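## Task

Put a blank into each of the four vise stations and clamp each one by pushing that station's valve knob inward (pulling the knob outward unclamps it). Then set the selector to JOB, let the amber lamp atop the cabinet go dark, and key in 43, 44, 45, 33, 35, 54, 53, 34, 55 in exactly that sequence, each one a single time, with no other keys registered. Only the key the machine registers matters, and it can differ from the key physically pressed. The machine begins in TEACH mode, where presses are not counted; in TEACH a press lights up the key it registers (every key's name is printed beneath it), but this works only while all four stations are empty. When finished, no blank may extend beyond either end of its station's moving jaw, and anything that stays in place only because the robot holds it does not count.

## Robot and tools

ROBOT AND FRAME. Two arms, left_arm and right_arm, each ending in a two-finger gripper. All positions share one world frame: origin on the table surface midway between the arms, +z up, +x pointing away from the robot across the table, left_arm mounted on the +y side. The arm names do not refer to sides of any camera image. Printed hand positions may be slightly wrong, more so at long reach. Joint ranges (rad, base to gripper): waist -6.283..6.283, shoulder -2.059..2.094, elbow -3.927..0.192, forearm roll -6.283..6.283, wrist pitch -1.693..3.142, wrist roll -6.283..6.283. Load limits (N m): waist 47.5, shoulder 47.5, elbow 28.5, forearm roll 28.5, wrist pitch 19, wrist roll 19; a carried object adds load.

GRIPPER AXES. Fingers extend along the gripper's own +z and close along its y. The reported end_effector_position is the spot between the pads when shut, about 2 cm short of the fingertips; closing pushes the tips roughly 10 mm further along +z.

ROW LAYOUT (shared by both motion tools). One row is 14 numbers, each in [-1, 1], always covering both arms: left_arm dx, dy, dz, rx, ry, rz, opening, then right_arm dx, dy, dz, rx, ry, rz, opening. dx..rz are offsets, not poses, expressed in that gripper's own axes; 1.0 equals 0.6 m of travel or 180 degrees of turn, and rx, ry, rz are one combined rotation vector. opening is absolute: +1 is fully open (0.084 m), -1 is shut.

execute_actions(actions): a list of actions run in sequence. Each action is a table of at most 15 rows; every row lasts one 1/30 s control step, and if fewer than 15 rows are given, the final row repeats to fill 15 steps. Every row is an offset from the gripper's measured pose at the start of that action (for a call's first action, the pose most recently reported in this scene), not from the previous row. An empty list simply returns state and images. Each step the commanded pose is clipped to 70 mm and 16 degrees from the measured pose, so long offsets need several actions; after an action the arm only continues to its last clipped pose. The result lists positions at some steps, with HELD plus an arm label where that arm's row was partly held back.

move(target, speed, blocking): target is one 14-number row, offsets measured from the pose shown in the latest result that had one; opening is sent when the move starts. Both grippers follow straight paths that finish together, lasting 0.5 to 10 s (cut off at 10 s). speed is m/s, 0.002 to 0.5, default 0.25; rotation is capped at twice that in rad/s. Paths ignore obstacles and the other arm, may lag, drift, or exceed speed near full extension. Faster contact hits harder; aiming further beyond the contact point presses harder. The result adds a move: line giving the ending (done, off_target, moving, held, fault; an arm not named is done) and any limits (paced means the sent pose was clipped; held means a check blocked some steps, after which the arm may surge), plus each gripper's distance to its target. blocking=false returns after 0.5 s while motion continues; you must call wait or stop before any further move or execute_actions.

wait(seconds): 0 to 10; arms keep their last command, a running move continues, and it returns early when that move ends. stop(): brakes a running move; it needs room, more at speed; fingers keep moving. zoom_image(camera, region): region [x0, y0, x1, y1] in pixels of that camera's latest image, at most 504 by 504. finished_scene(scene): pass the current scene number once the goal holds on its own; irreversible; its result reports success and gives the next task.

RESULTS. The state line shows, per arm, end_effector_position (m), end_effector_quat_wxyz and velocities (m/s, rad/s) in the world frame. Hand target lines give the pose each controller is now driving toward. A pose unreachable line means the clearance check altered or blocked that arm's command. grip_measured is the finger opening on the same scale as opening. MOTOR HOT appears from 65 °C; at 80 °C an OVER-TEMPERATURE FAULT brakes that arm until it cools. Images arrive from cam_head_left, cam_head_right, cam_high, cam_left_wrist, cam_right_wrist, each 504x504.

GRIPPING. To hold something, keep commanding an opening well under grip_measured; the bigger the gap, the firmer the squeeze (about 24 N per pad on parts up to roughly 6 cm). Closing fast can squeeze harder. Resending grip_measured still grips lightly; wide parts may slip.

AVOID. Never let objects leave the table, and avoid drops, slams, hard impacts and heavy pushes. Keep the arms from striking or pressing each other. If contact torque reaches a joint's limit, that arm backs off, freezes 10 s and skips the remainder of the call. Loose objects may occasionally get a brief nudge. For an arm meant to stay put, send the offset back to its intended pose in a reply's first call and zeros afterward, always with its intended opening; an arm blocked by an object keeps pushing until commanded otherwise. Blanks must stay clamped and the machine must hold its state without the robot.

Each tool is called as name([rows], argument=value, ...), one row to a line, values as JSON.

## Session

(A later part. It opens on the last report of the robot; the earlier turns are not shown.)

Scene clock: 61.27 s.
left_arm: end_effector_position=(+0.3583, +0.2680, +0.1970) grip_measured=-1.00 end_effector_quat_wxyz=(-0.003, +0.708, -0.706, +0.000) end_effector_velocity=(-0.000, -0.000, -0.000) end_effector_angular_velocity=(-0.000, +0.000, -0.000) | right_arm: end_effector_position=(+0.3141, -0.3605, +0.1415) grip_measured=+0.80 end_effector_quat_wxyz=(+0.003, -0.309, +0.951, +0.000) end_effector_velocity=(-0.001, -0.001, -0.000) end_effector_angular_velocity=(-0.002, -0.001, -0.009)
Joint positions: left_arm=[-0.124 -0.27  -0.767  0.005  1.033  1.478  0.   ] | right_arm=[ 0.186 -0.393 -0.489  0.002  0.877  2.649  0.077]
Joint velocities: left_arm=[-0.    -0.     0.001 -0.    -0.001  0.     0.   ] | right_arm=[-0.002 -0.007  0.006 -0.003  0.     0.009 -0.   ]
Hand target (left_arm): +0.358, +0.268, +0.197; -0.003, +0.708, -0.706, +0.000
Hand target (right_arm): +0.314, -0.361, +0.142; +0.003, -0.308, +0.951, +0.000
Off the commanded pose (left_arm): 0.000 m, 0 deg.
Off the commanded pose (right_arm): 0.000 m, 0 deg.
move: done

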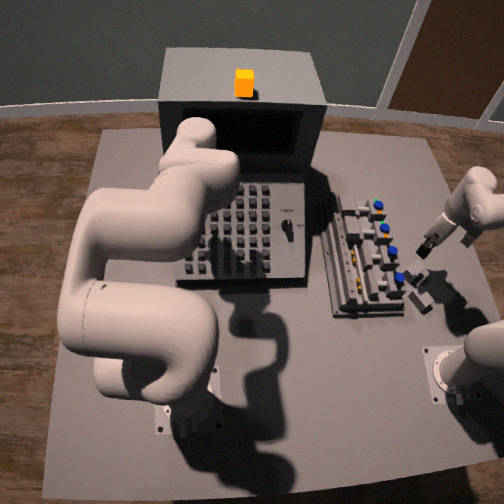

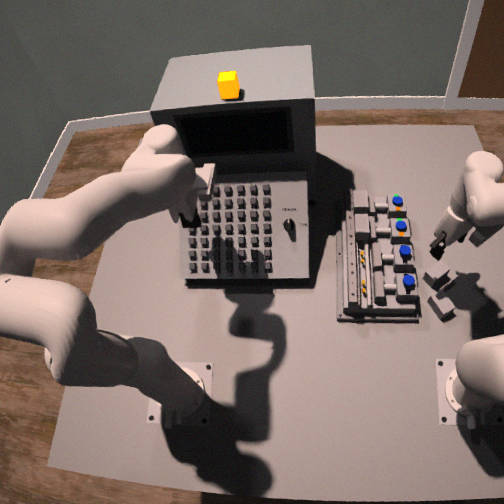

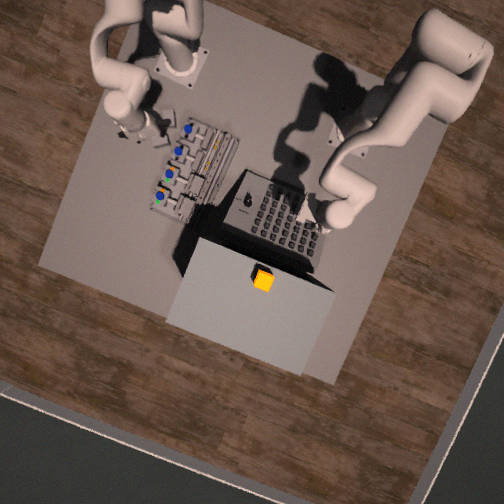

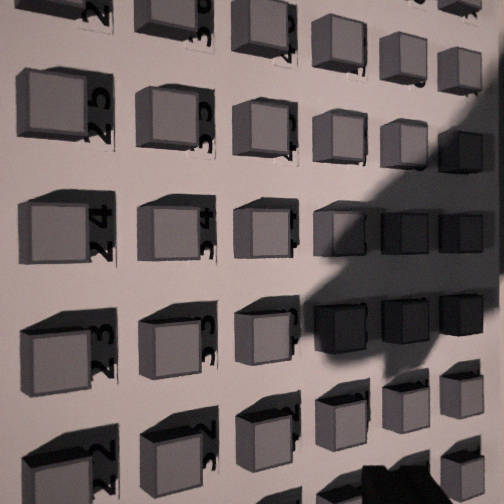

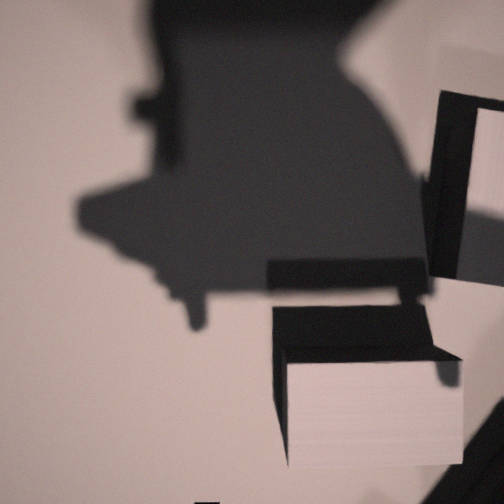

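move(target=[0,0,0,0,0,0,-1,0,0.013,0.104,0,0,-0.005,0.7], speed=0.18)

Scene clock: 63.53 s.
left_arm: end_effector_position=(+0.3583, +0.2680, +0.1970) grip_measured=-1.00 end_effector_quat_wxyz=(-0.003, +0.708, -0.706, +0.000) end_effector_velocity=(+0.000, -0.000, +0.001) end_effector_angular_velocity=(-0.001, -0.002, -0.000) | right_arm: end_effector_position=(+0.3097, -0.3538, +0.0796) grip_measured=+0.70 end_effector_quat_wxyz=(+0.003, -0.316, +0.949, +0.000) end_effector_velocity=(-0.001, -0.000, -0.003) end_effector_angular_velocity=(-0.001, +0.003, +0.000)
Joint positions: left_arm=[-0.124 -0.27  -0.767  0.005  1.033  1.478  0.   ] | right_arm=[ 0.208 -0.25  -0.401  0.003  0.646  2.654  0.073]
Joint velocities: left_arm=[-0.    -0.001 -0.001 -0.    -0.     0.     0.   ] | right_arm=[-0.     0.009  0.003 -0.001 -0.009  0.001 -0.   ]
Hand target (left_arm): +0.358, +0.268, +0.197; -0.003, +0.708, -0.706, +0.000
Hand target (right_arm): +0.310, -0.354, +0.079; +0.003, -0.316, +0.949, +0.000
Off the commanded pose (left_arm): 0.000 m, 0 deg.
Off the commanded pose (right_arm): 0.001 m, 0 deg.
move: done

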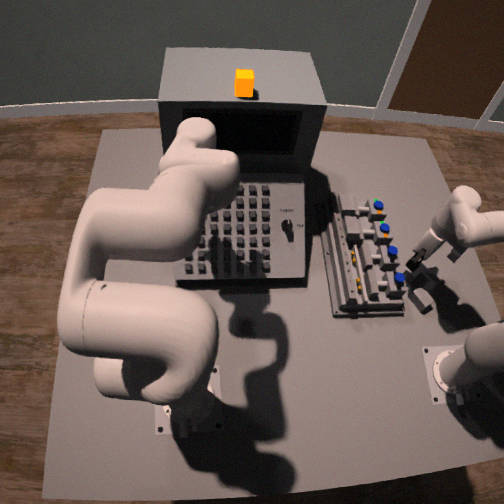

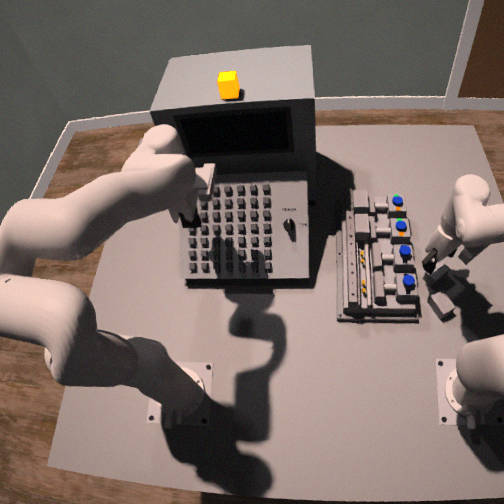

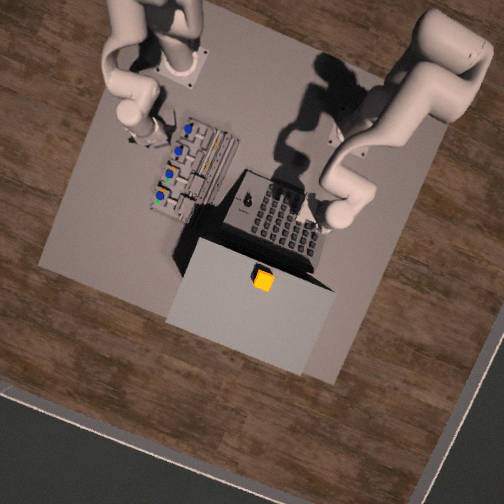

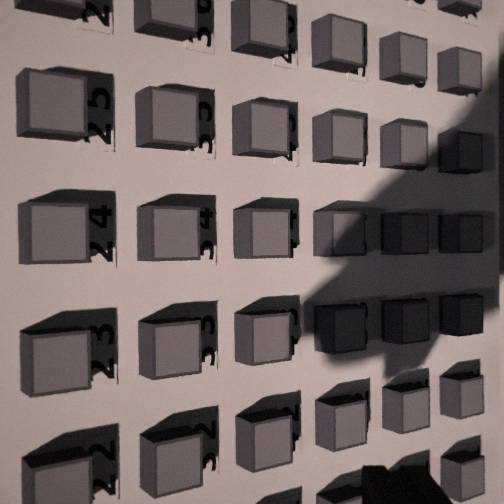

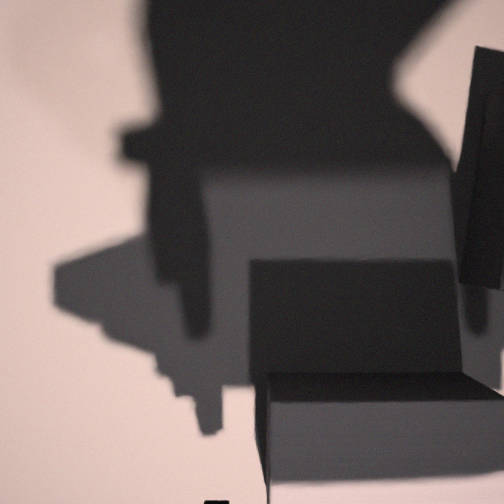

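move(target=[0,0,0,0,0,0,-1,-0.002,0.001,0.060,0,0,0,0.7], speed=0.08)

execute_actions([
  [[0,0,0,0,0,0,-1,0,0,0,0,0,0,0.5],[0,0,0,0,0,0,-1,0,0,0,0,0,0,0.4],[0,0,0,0,0,0,-1,0,0,0,0,0,0,0.3],[0,0,0,0,0,0,-1,0,0,0,0,0,0,0.3],[0,0,0,0,0,0,-1,0,0,0,0,0,0,0.3],[0,0,0,0,0,0,-1,0,0,0,0,0,0,0.1],[0,0,0,0,0,0,-1,0,0,0,0,0,0,-0.4]],
])

move(target=[0,0,0,0,0,0,-1,0,0,-0.215,0,0,0,-0.4], speed=0.3)

move(target=[0,0,0,0,0,0,-1,-0.223,0.262,0,0,0,-0.2955,-0.4], speed=0.5)

move(target=[0,0,0,0,0,0,-1,0,0,0.077,-0.001,0.001,0,-0.4], speed=0.12)

Scene clock: 65.70 s.
left_arm: end_effector_position=(+0.3583, +0.2680, +0.1970) grip_measured=-1.00 end_effector_quat_wxyz=(-0.003, +0.708, -0.706, +0.000) end_effector_velocity=(+0.000, +0.000, +0.000) end_effector_angular_velocity=(+0.001, -0.000, -0.000) | right_arm: end_effector_position=(+0.3105, -0.3524, +0.0439) grip_measured=+0.70 end_effector_quat_wxyz=(+0.003, -0.317, +0.949, +0.000) end_effector_velocity=(-0.000, -0.000, -0.002) end_effector_angular_velocity=(-0.001, +0.001, +0.002)
Joint positions: left_arm=[-0.124 -0.27  -0.767  0.005  1.033  1.478  0.   ] | right_arm=[ 0.212 -0.128 -0.382  0.004  0.503  2.657  0.073]
Joint velocities: left_arm=[-0.     0.    -0.     0.001 -0.    -0.     0.   ] | right_arm=[ 0.     0.007  0.001 -0.001 -0.007 -0.    -0.   ]
Hand target (left_arm): +0.358, +0.268, +0.197; -0.003, +0.708, -0.706, +0.000
Hand target (right_arm): +0.310, -0.352, +0.044; +0.003, -0.317, +0.949, +0.000
Off the commanded pose (left_arm): 0.000 m, 0 deg.
Off the commanded pose (right_arm): 0.000 m, 0 deg.
move: done

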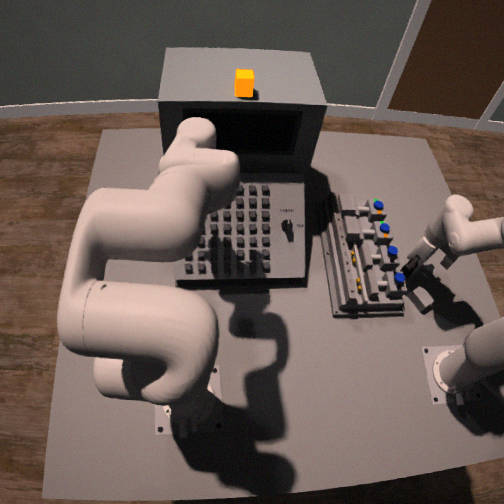

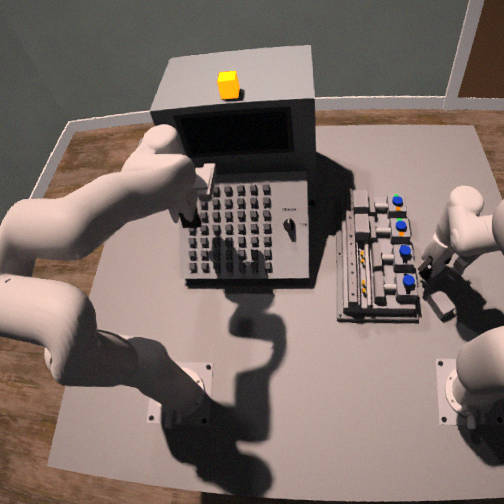

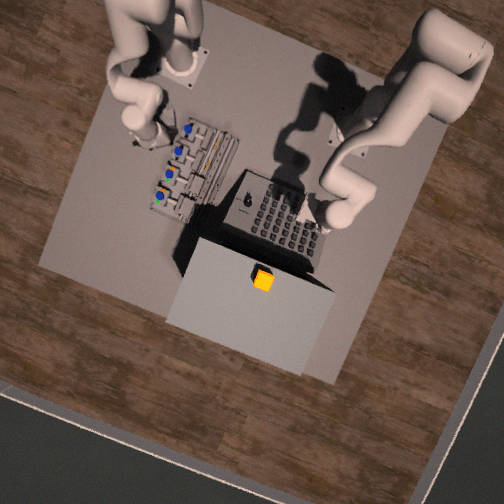

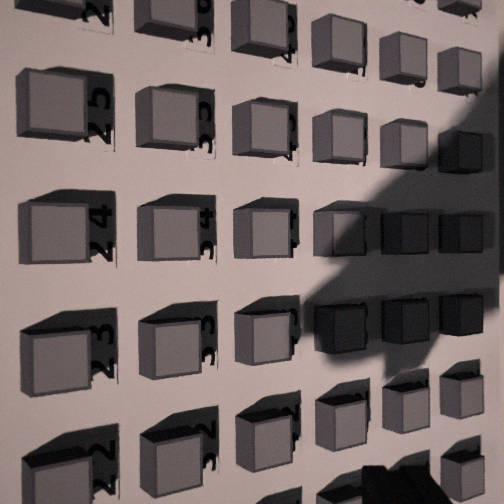

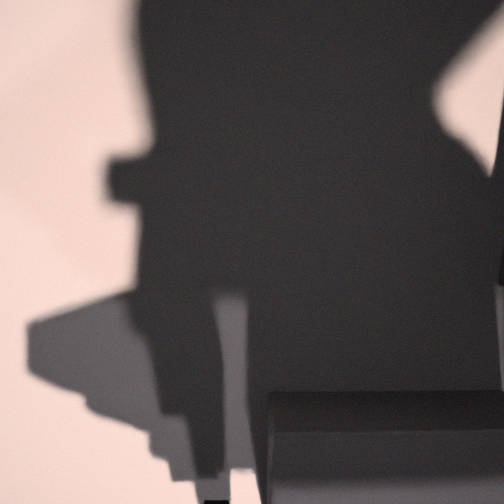

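Scene clock: 66.20 s.
left_arm: end_effector_position=(+0.3583, +0.2680, +0.1970) grip_measured=-1.00 end_effector_quat_wxyz=(-0.003, +0.708, -0.706, +0.000) end_effector_velocity=(-0.001, -0.000, -0.001) end_effector_angular_velocity=(+0.001, +0.002, -0.001) | right_arm: end_effector_position=(+0.3107, -0.3524, +0.0440) grip_measured=+0.37 end_effector_quat_wxyz=(+0.004, -0.316, +0.949, +0.000) end_effector_velocity=(-0.001, -0.000, -0.001) end_effector_angular_velocity=(-0.000, +0.003, +0.000)
Joint positions: left_arm=[-0.124 -0.27  -0.767  0.005  1.033  1.478  0.   ] | right_arm=[ 0.212 -0.128 -0.382  0.004  0.503  2.657  0.06 ]
Joint velocities: left_arm=[-0.     0.001  0.001  0.     0.001  0.     0.   ] | right_arm=[ 0.     0.002  0.001  0.     0.    -0.     0.   ]
Hand target (left_arm): +0.358, +0.268, +0.197; -0.003, +0.708, -0.706, +0.000
Hand target (right_arm): +0.311, -0.352, +0.044; +0.003, -0.317, +0.949, +0.000
Off the commanded pose (left_arm): 0.000 m, 0 deg.
Off the commanded pose (right_arm): 0.000 m, 0 deg.
Step readings (end_effector_position):
0: left_arm (+0.3583, +0.2680, +0.1970) | right_arm (+0.3105, -0.3524, +0.0439)
1: left_arm (+0.3583, +0.2680, +0.1970) | right_arm (+0.3105, -0.3524, +0.0439)
2: left_arm (+0.3583, +0.2680, +0.1970) | right_arm (+0.3105, -0.3524, +0.0438)
4: left_arm (+0.3583, +0.2680, +0.1970) | right_arm (+0.3106, -0.3524, +0.0439)
8: left_arm (+0.3583, +0.2680, +0.1970) | right_arm (+0.3107, -0.3524, +0.0440)
15: end_effector_position above

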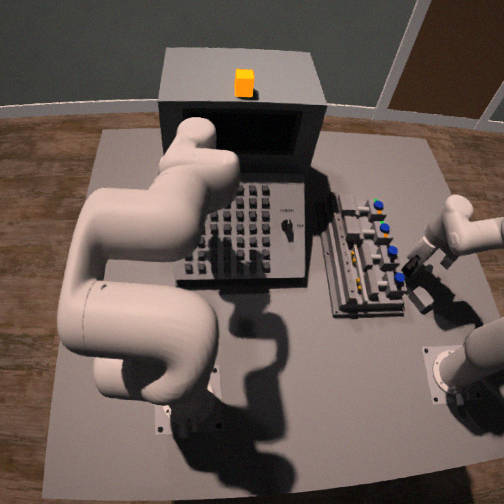

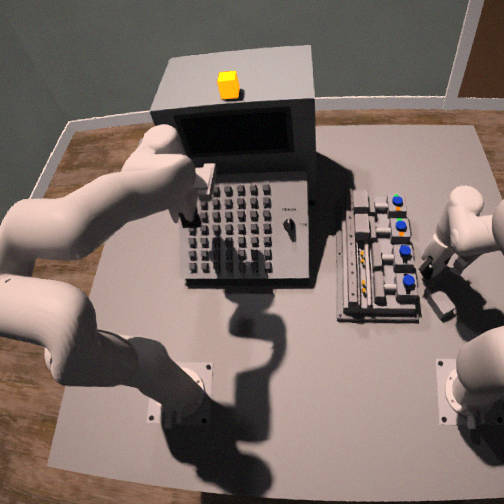

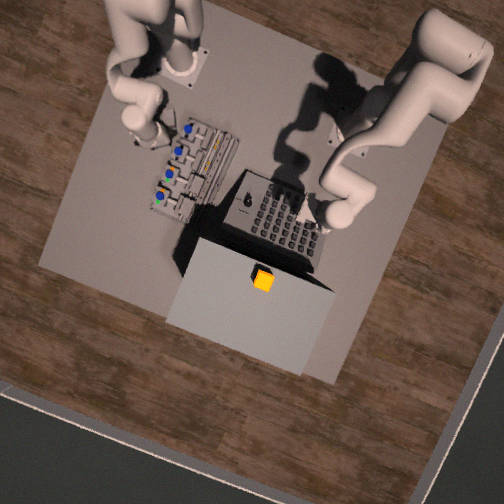

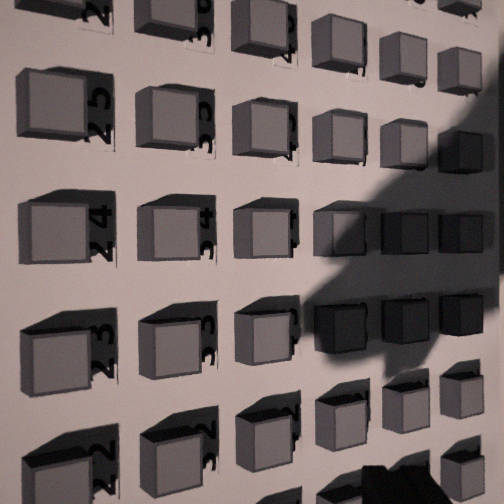

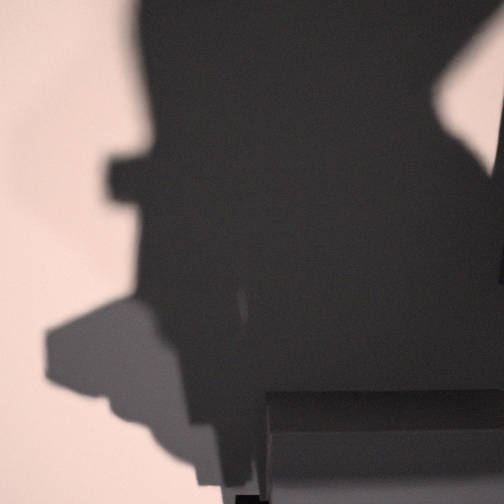

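Scene clock: 67.30 s.
left_arm: end_effector_position=(+0.3583, +0.2680, +0.1970) grip_measured=-1.00 end_effector_quat_wxyz=(-0.003, +0.708, -0.706, +0.000) end_effector_velocity=(-0.000, -0.000, +0.000) end_effector_angular_velocity=(-0.001, +0.000, +0.001) | right_arm: end_effector_position=(+0.3101, -0.3531, +0.1724) grip_measured=+0.37 end_effector_quat_wxyz=(+0.003, -0.316, +0.949, +0.000) end_effector_velocity=(+0.001, +0.000, +0.004) end_effector_angular_velocity=(+0.001, -0.005, -0.001)
Joint positions: left_arm=[-0.124 -0.27  -0.767  0.005  1.033  1.478  0.   ] | right_arm=[ 0.21  -0.459 -0.534  0.001  0.986  2.658  0.06 ]
Joint velocities: left_arm=[-0.    -0.    -0.    -0.001  0.001 -0.     0.   ] | right_arm=[-0.    -0.006 -0.005  0.001  0.006  0.     0.   ]
Hand target (left_arm): +0.358, +0.268, +0.197; -0.003, +0.708, -0.706, +0.000
Hand target (right_arm): +0.310, -0.353, +0.173; +0.004, -0.316, +0.949, +0.000
Off the commanded pose (left_arm): 0.000 m, 0 deg.
Off the commanded pose (right_arm): 0.001 m, 0 deg.
move: done

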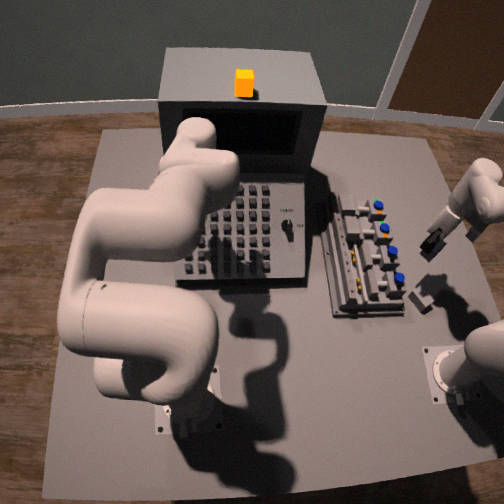

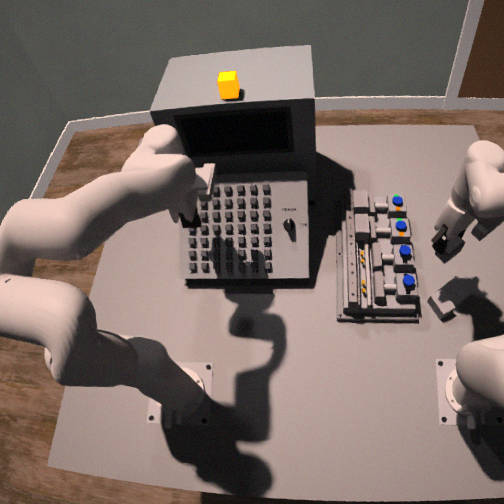

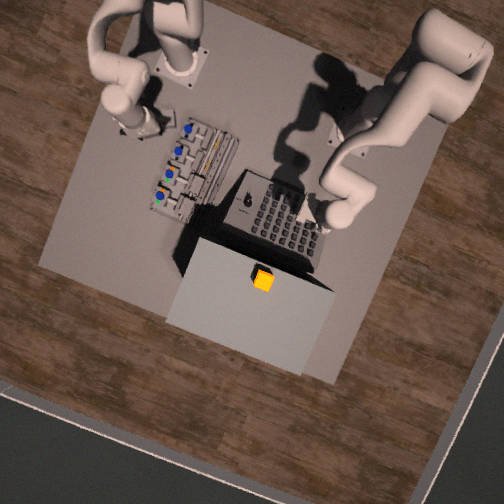

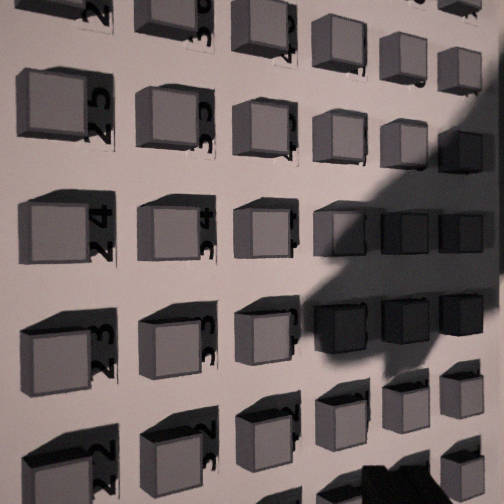

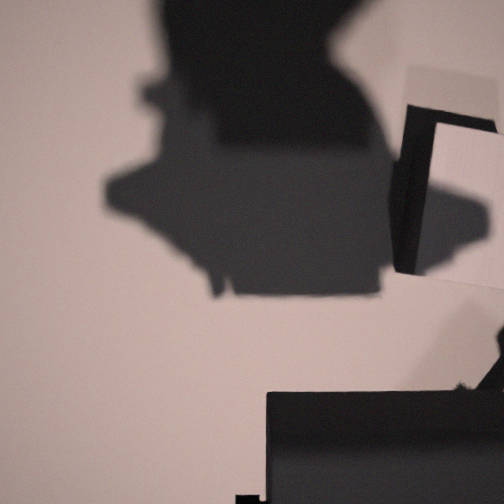

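Scene clock: 68.87 s.
left_arm: end_effector_position=(+0.3583, +0.2680, +0.1970) grip_measured=-1.00 end_effector_quat_wxyz=(-0.003, +0.708, -0.706, +0.000) end_effector_velocity=(+0.000, -0.000, +0.000) end_effector_angular_velocity=(-0.001, +0.000, +0.000) | right_arm: end_effector_position=(+0.3227, -0.1469, +0.1732) grip_measured=+0.37 end_effector_quat_wxyz=(-0.004, +0.707, -0.707, +0.001) end_effector_velocity=(+0.001, +0.002, +0.001) end_effector_angular_velocity=(+0.000, +0.000, +0.007)
Joint positions: left_arm=[-0.124 -0.27  -0.767  0.005  1.033  1.478  0.   ] | right_arm=[ 0.705 -0.111 -0.853 -0.001  0.957  2.227  0.06 ]
Joint velocities: left_arm=[ 0.     0.001 -0.001 -0.001  0.     0.     0.   ] | right_arm=[ 0.003  0.005 -0.007  0.     0.002 -0.005 -0.   ]
Hand target (left_arm): +0.358, +0.268, +0.197; -0.003, +0.708, -0.706, +0.000
Hand target (right_arm): +0.323, -0.147, +0.173; -0.003, +0.707, -0.707, +0.001
Off the commanded pose (left_arm): 0.000 m, 0 deg.
Off the commanded pose (right_arm): 0.000 m, 0 deg.
move: done

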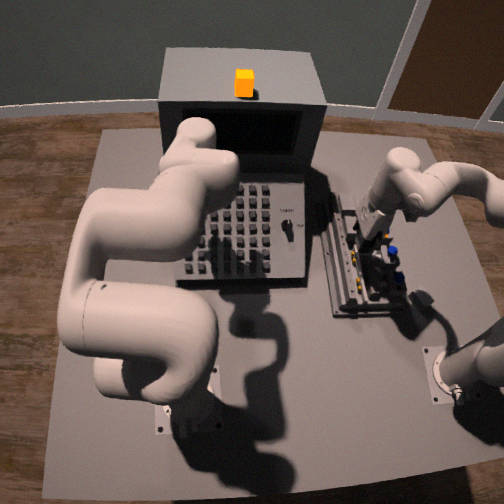

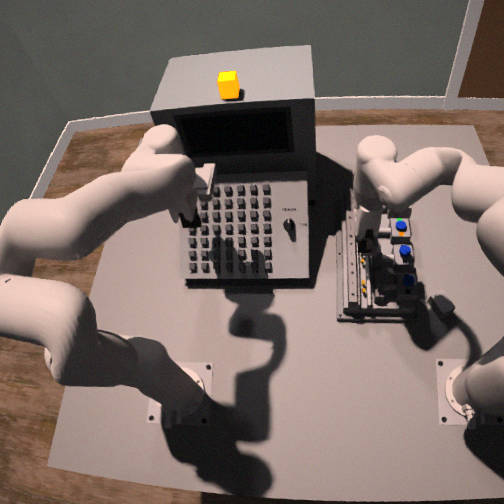

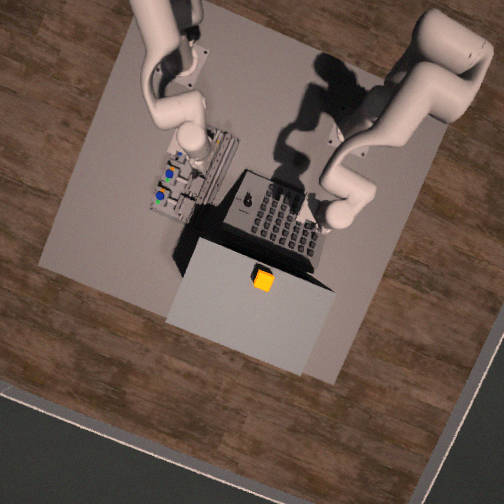

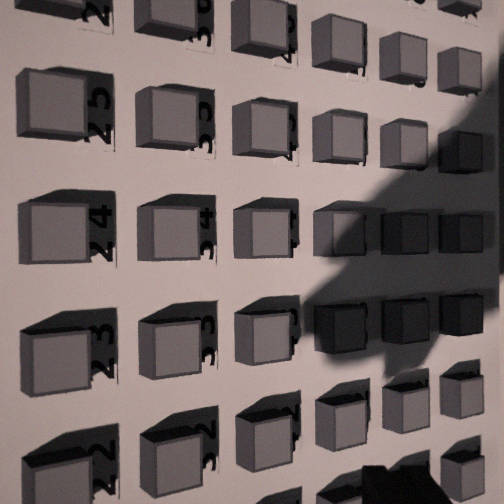

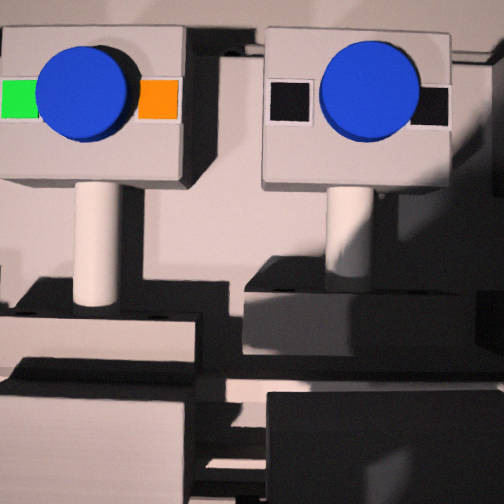

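Scene clock: 69.73 s.
left_arm: end_effector_position=(+0.3583, +0.2680, +0.1970) grip_measured=-1.00 end_effector_quat_wxyz=(-0.003, +0.708, -0.706, +0.000) end_effector_velocity=(-0.000, +0.000, -0.000) end_effector_angular_velocity=(+0.000, +0.000, +0.000) | right_arm: end_effector_position=(+0.3230, -0.1466, +0.1276) grip_measured=+0.37 end_effector_quat_wxyz=(-0.002, +0.707, -0.707, +0.001) end_effector_velocity=(+0.000, +0.000, -0.002) end_effector_angular_velocity=(+0.001, +0.000, -0.001)
Joint positions: left_arm=[-0.124 -0.27  -0.767  0.005  1.033  1.478  0.   ] | right_arm=[ 0.705 -0.034 -0.795 -0.001  0.825  2.227  0.06 ]
Joint velocities: left_arm=[ 0.001 -0.     0.001  0.    -0.    -0.     0.   ] | right_arm=[-0.     0.005  0.002  0.002 -0.007 -0.     0.   ]
Hand target (left_arm): +0.358, +0.268, +0.197; -0.003, +0.708, -0.706, +0.000
Hand target (right_arm): +0.323, -0.147, +0.127; -0.001, +0.707, -0.707, +0.001
Off the commanded pose (left_arm): 0.000 m, 0 deg.
Off the commanded pose (right_arm): 0.001 m, 0 deg.
move: done

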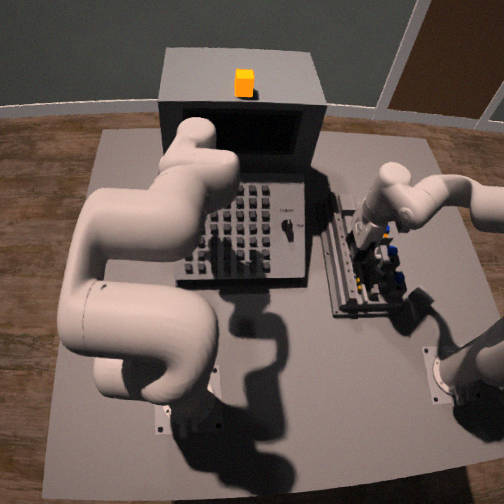

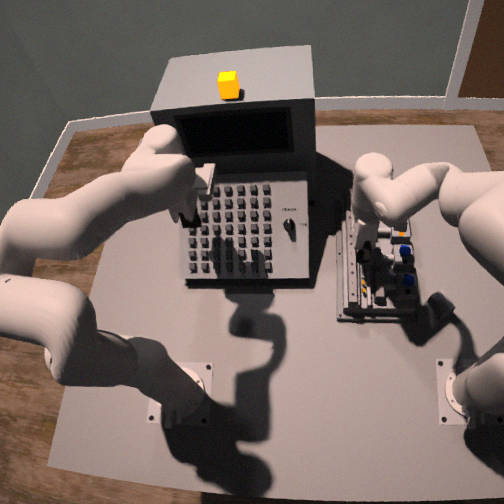

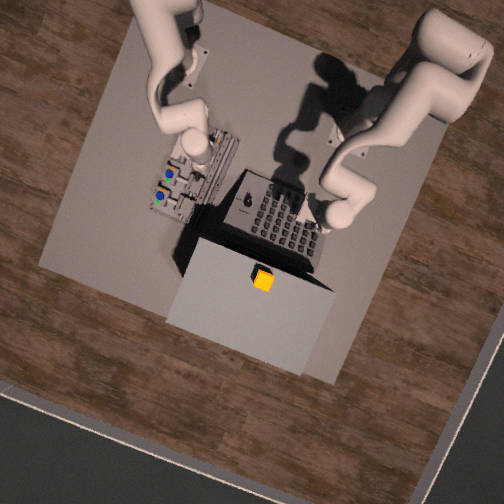

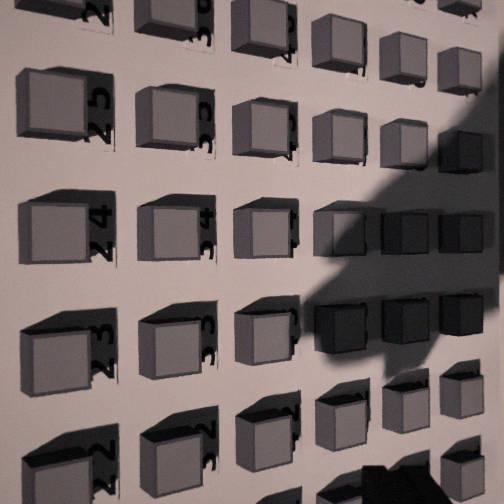

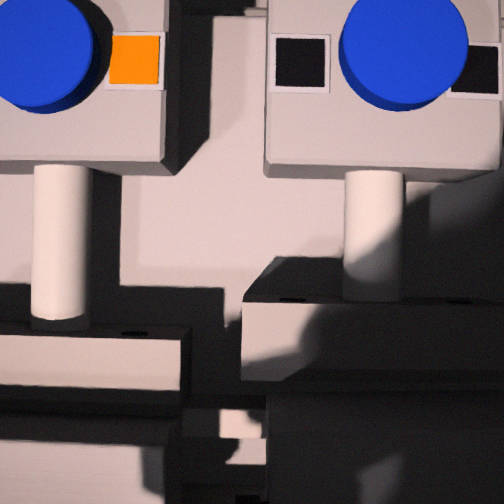

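move(target=[0,0,0,0,0,0,-1,-0.001,-0.002,0.039,0,0,0,-0.4], speed=0.035)

Scene clock: 71.97 s.
left_arm: end_effector_position=(+0.3583, +0.2680, +0.1970) grip_measured=-1.00 end_effector_quat_wxyz=(-0.003, +0.708, -0.706, +0.000) end_effector_velocity=(-0.000, -0.000, -0.000) end_effector_angular_velocity=(-0.001, +0.001, +0.001) | right_arm: end_effector_position=(+0.3259, -0.1447, +0.1061) grip_measured=+0.37 end_effector_quat_wxyz=(-0.005, +0.707, -0.707, +0.001) end_effector_velocity=(-0.004, -0.005, -0.006) end_effector_angular_velocity=(-0.013, +0.017, -0.002)
Joint positions: left_arm=[-0.124 -0.27  -0.767  0.005  1.033  1.478  0.   ] | right_arm=[ 0.705  0.015 -0.778 -0.001  0.753  2.226  0.06 ]
Joint velocities: left_arm=[ 0.     0.    -0.    -0.001  0.001 -0.     0.   ] | right_arm=[-0.003  0.006  0.008 -0.001  0.007 -0.    -0.   ]
Hand target (left_arm): +0.358, +0.268, +0.197; -0.003, +0.708, -0.706, +0.000
Hand target (right_arm): +0.324, -0.146, +0.104; -0.002, +0.707, -0.707, +0.001
Off the commanded pose (left_arm): 0.000 m, 0 deg.
Off the commanded pose (right_arm): 0.003 m, 0 deg.
move: done

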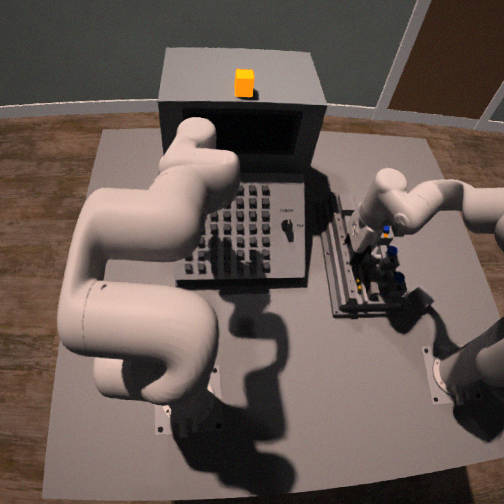

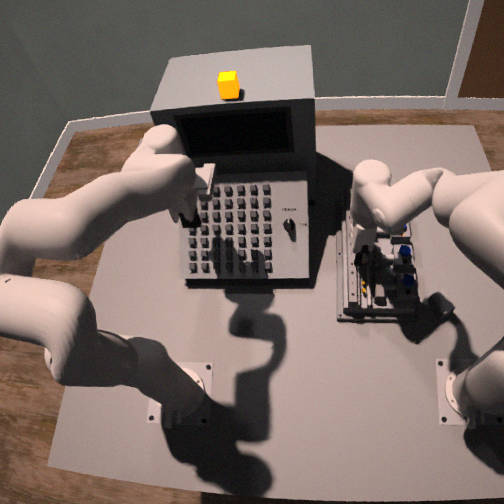

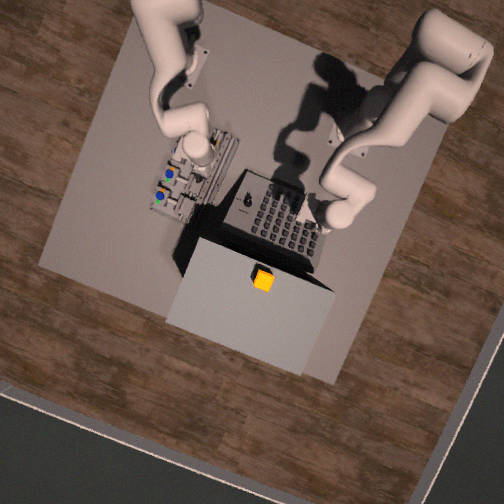

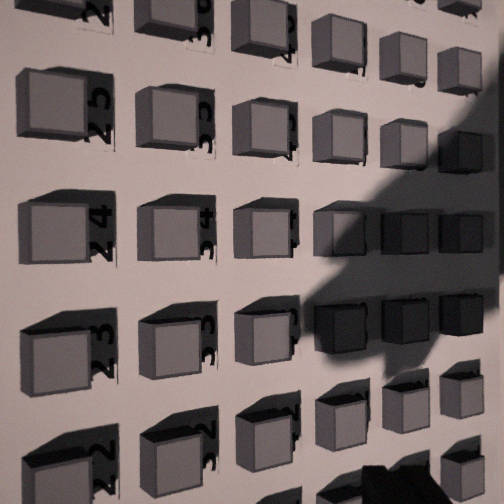

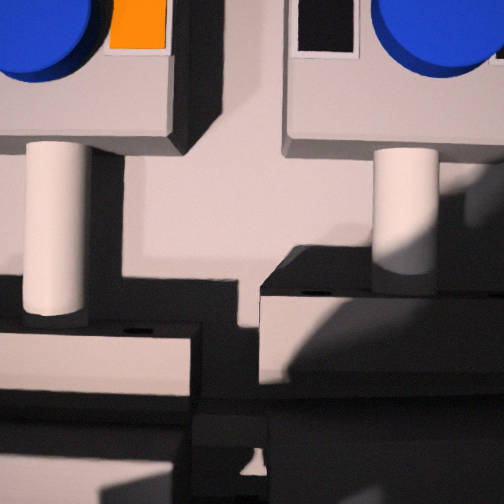

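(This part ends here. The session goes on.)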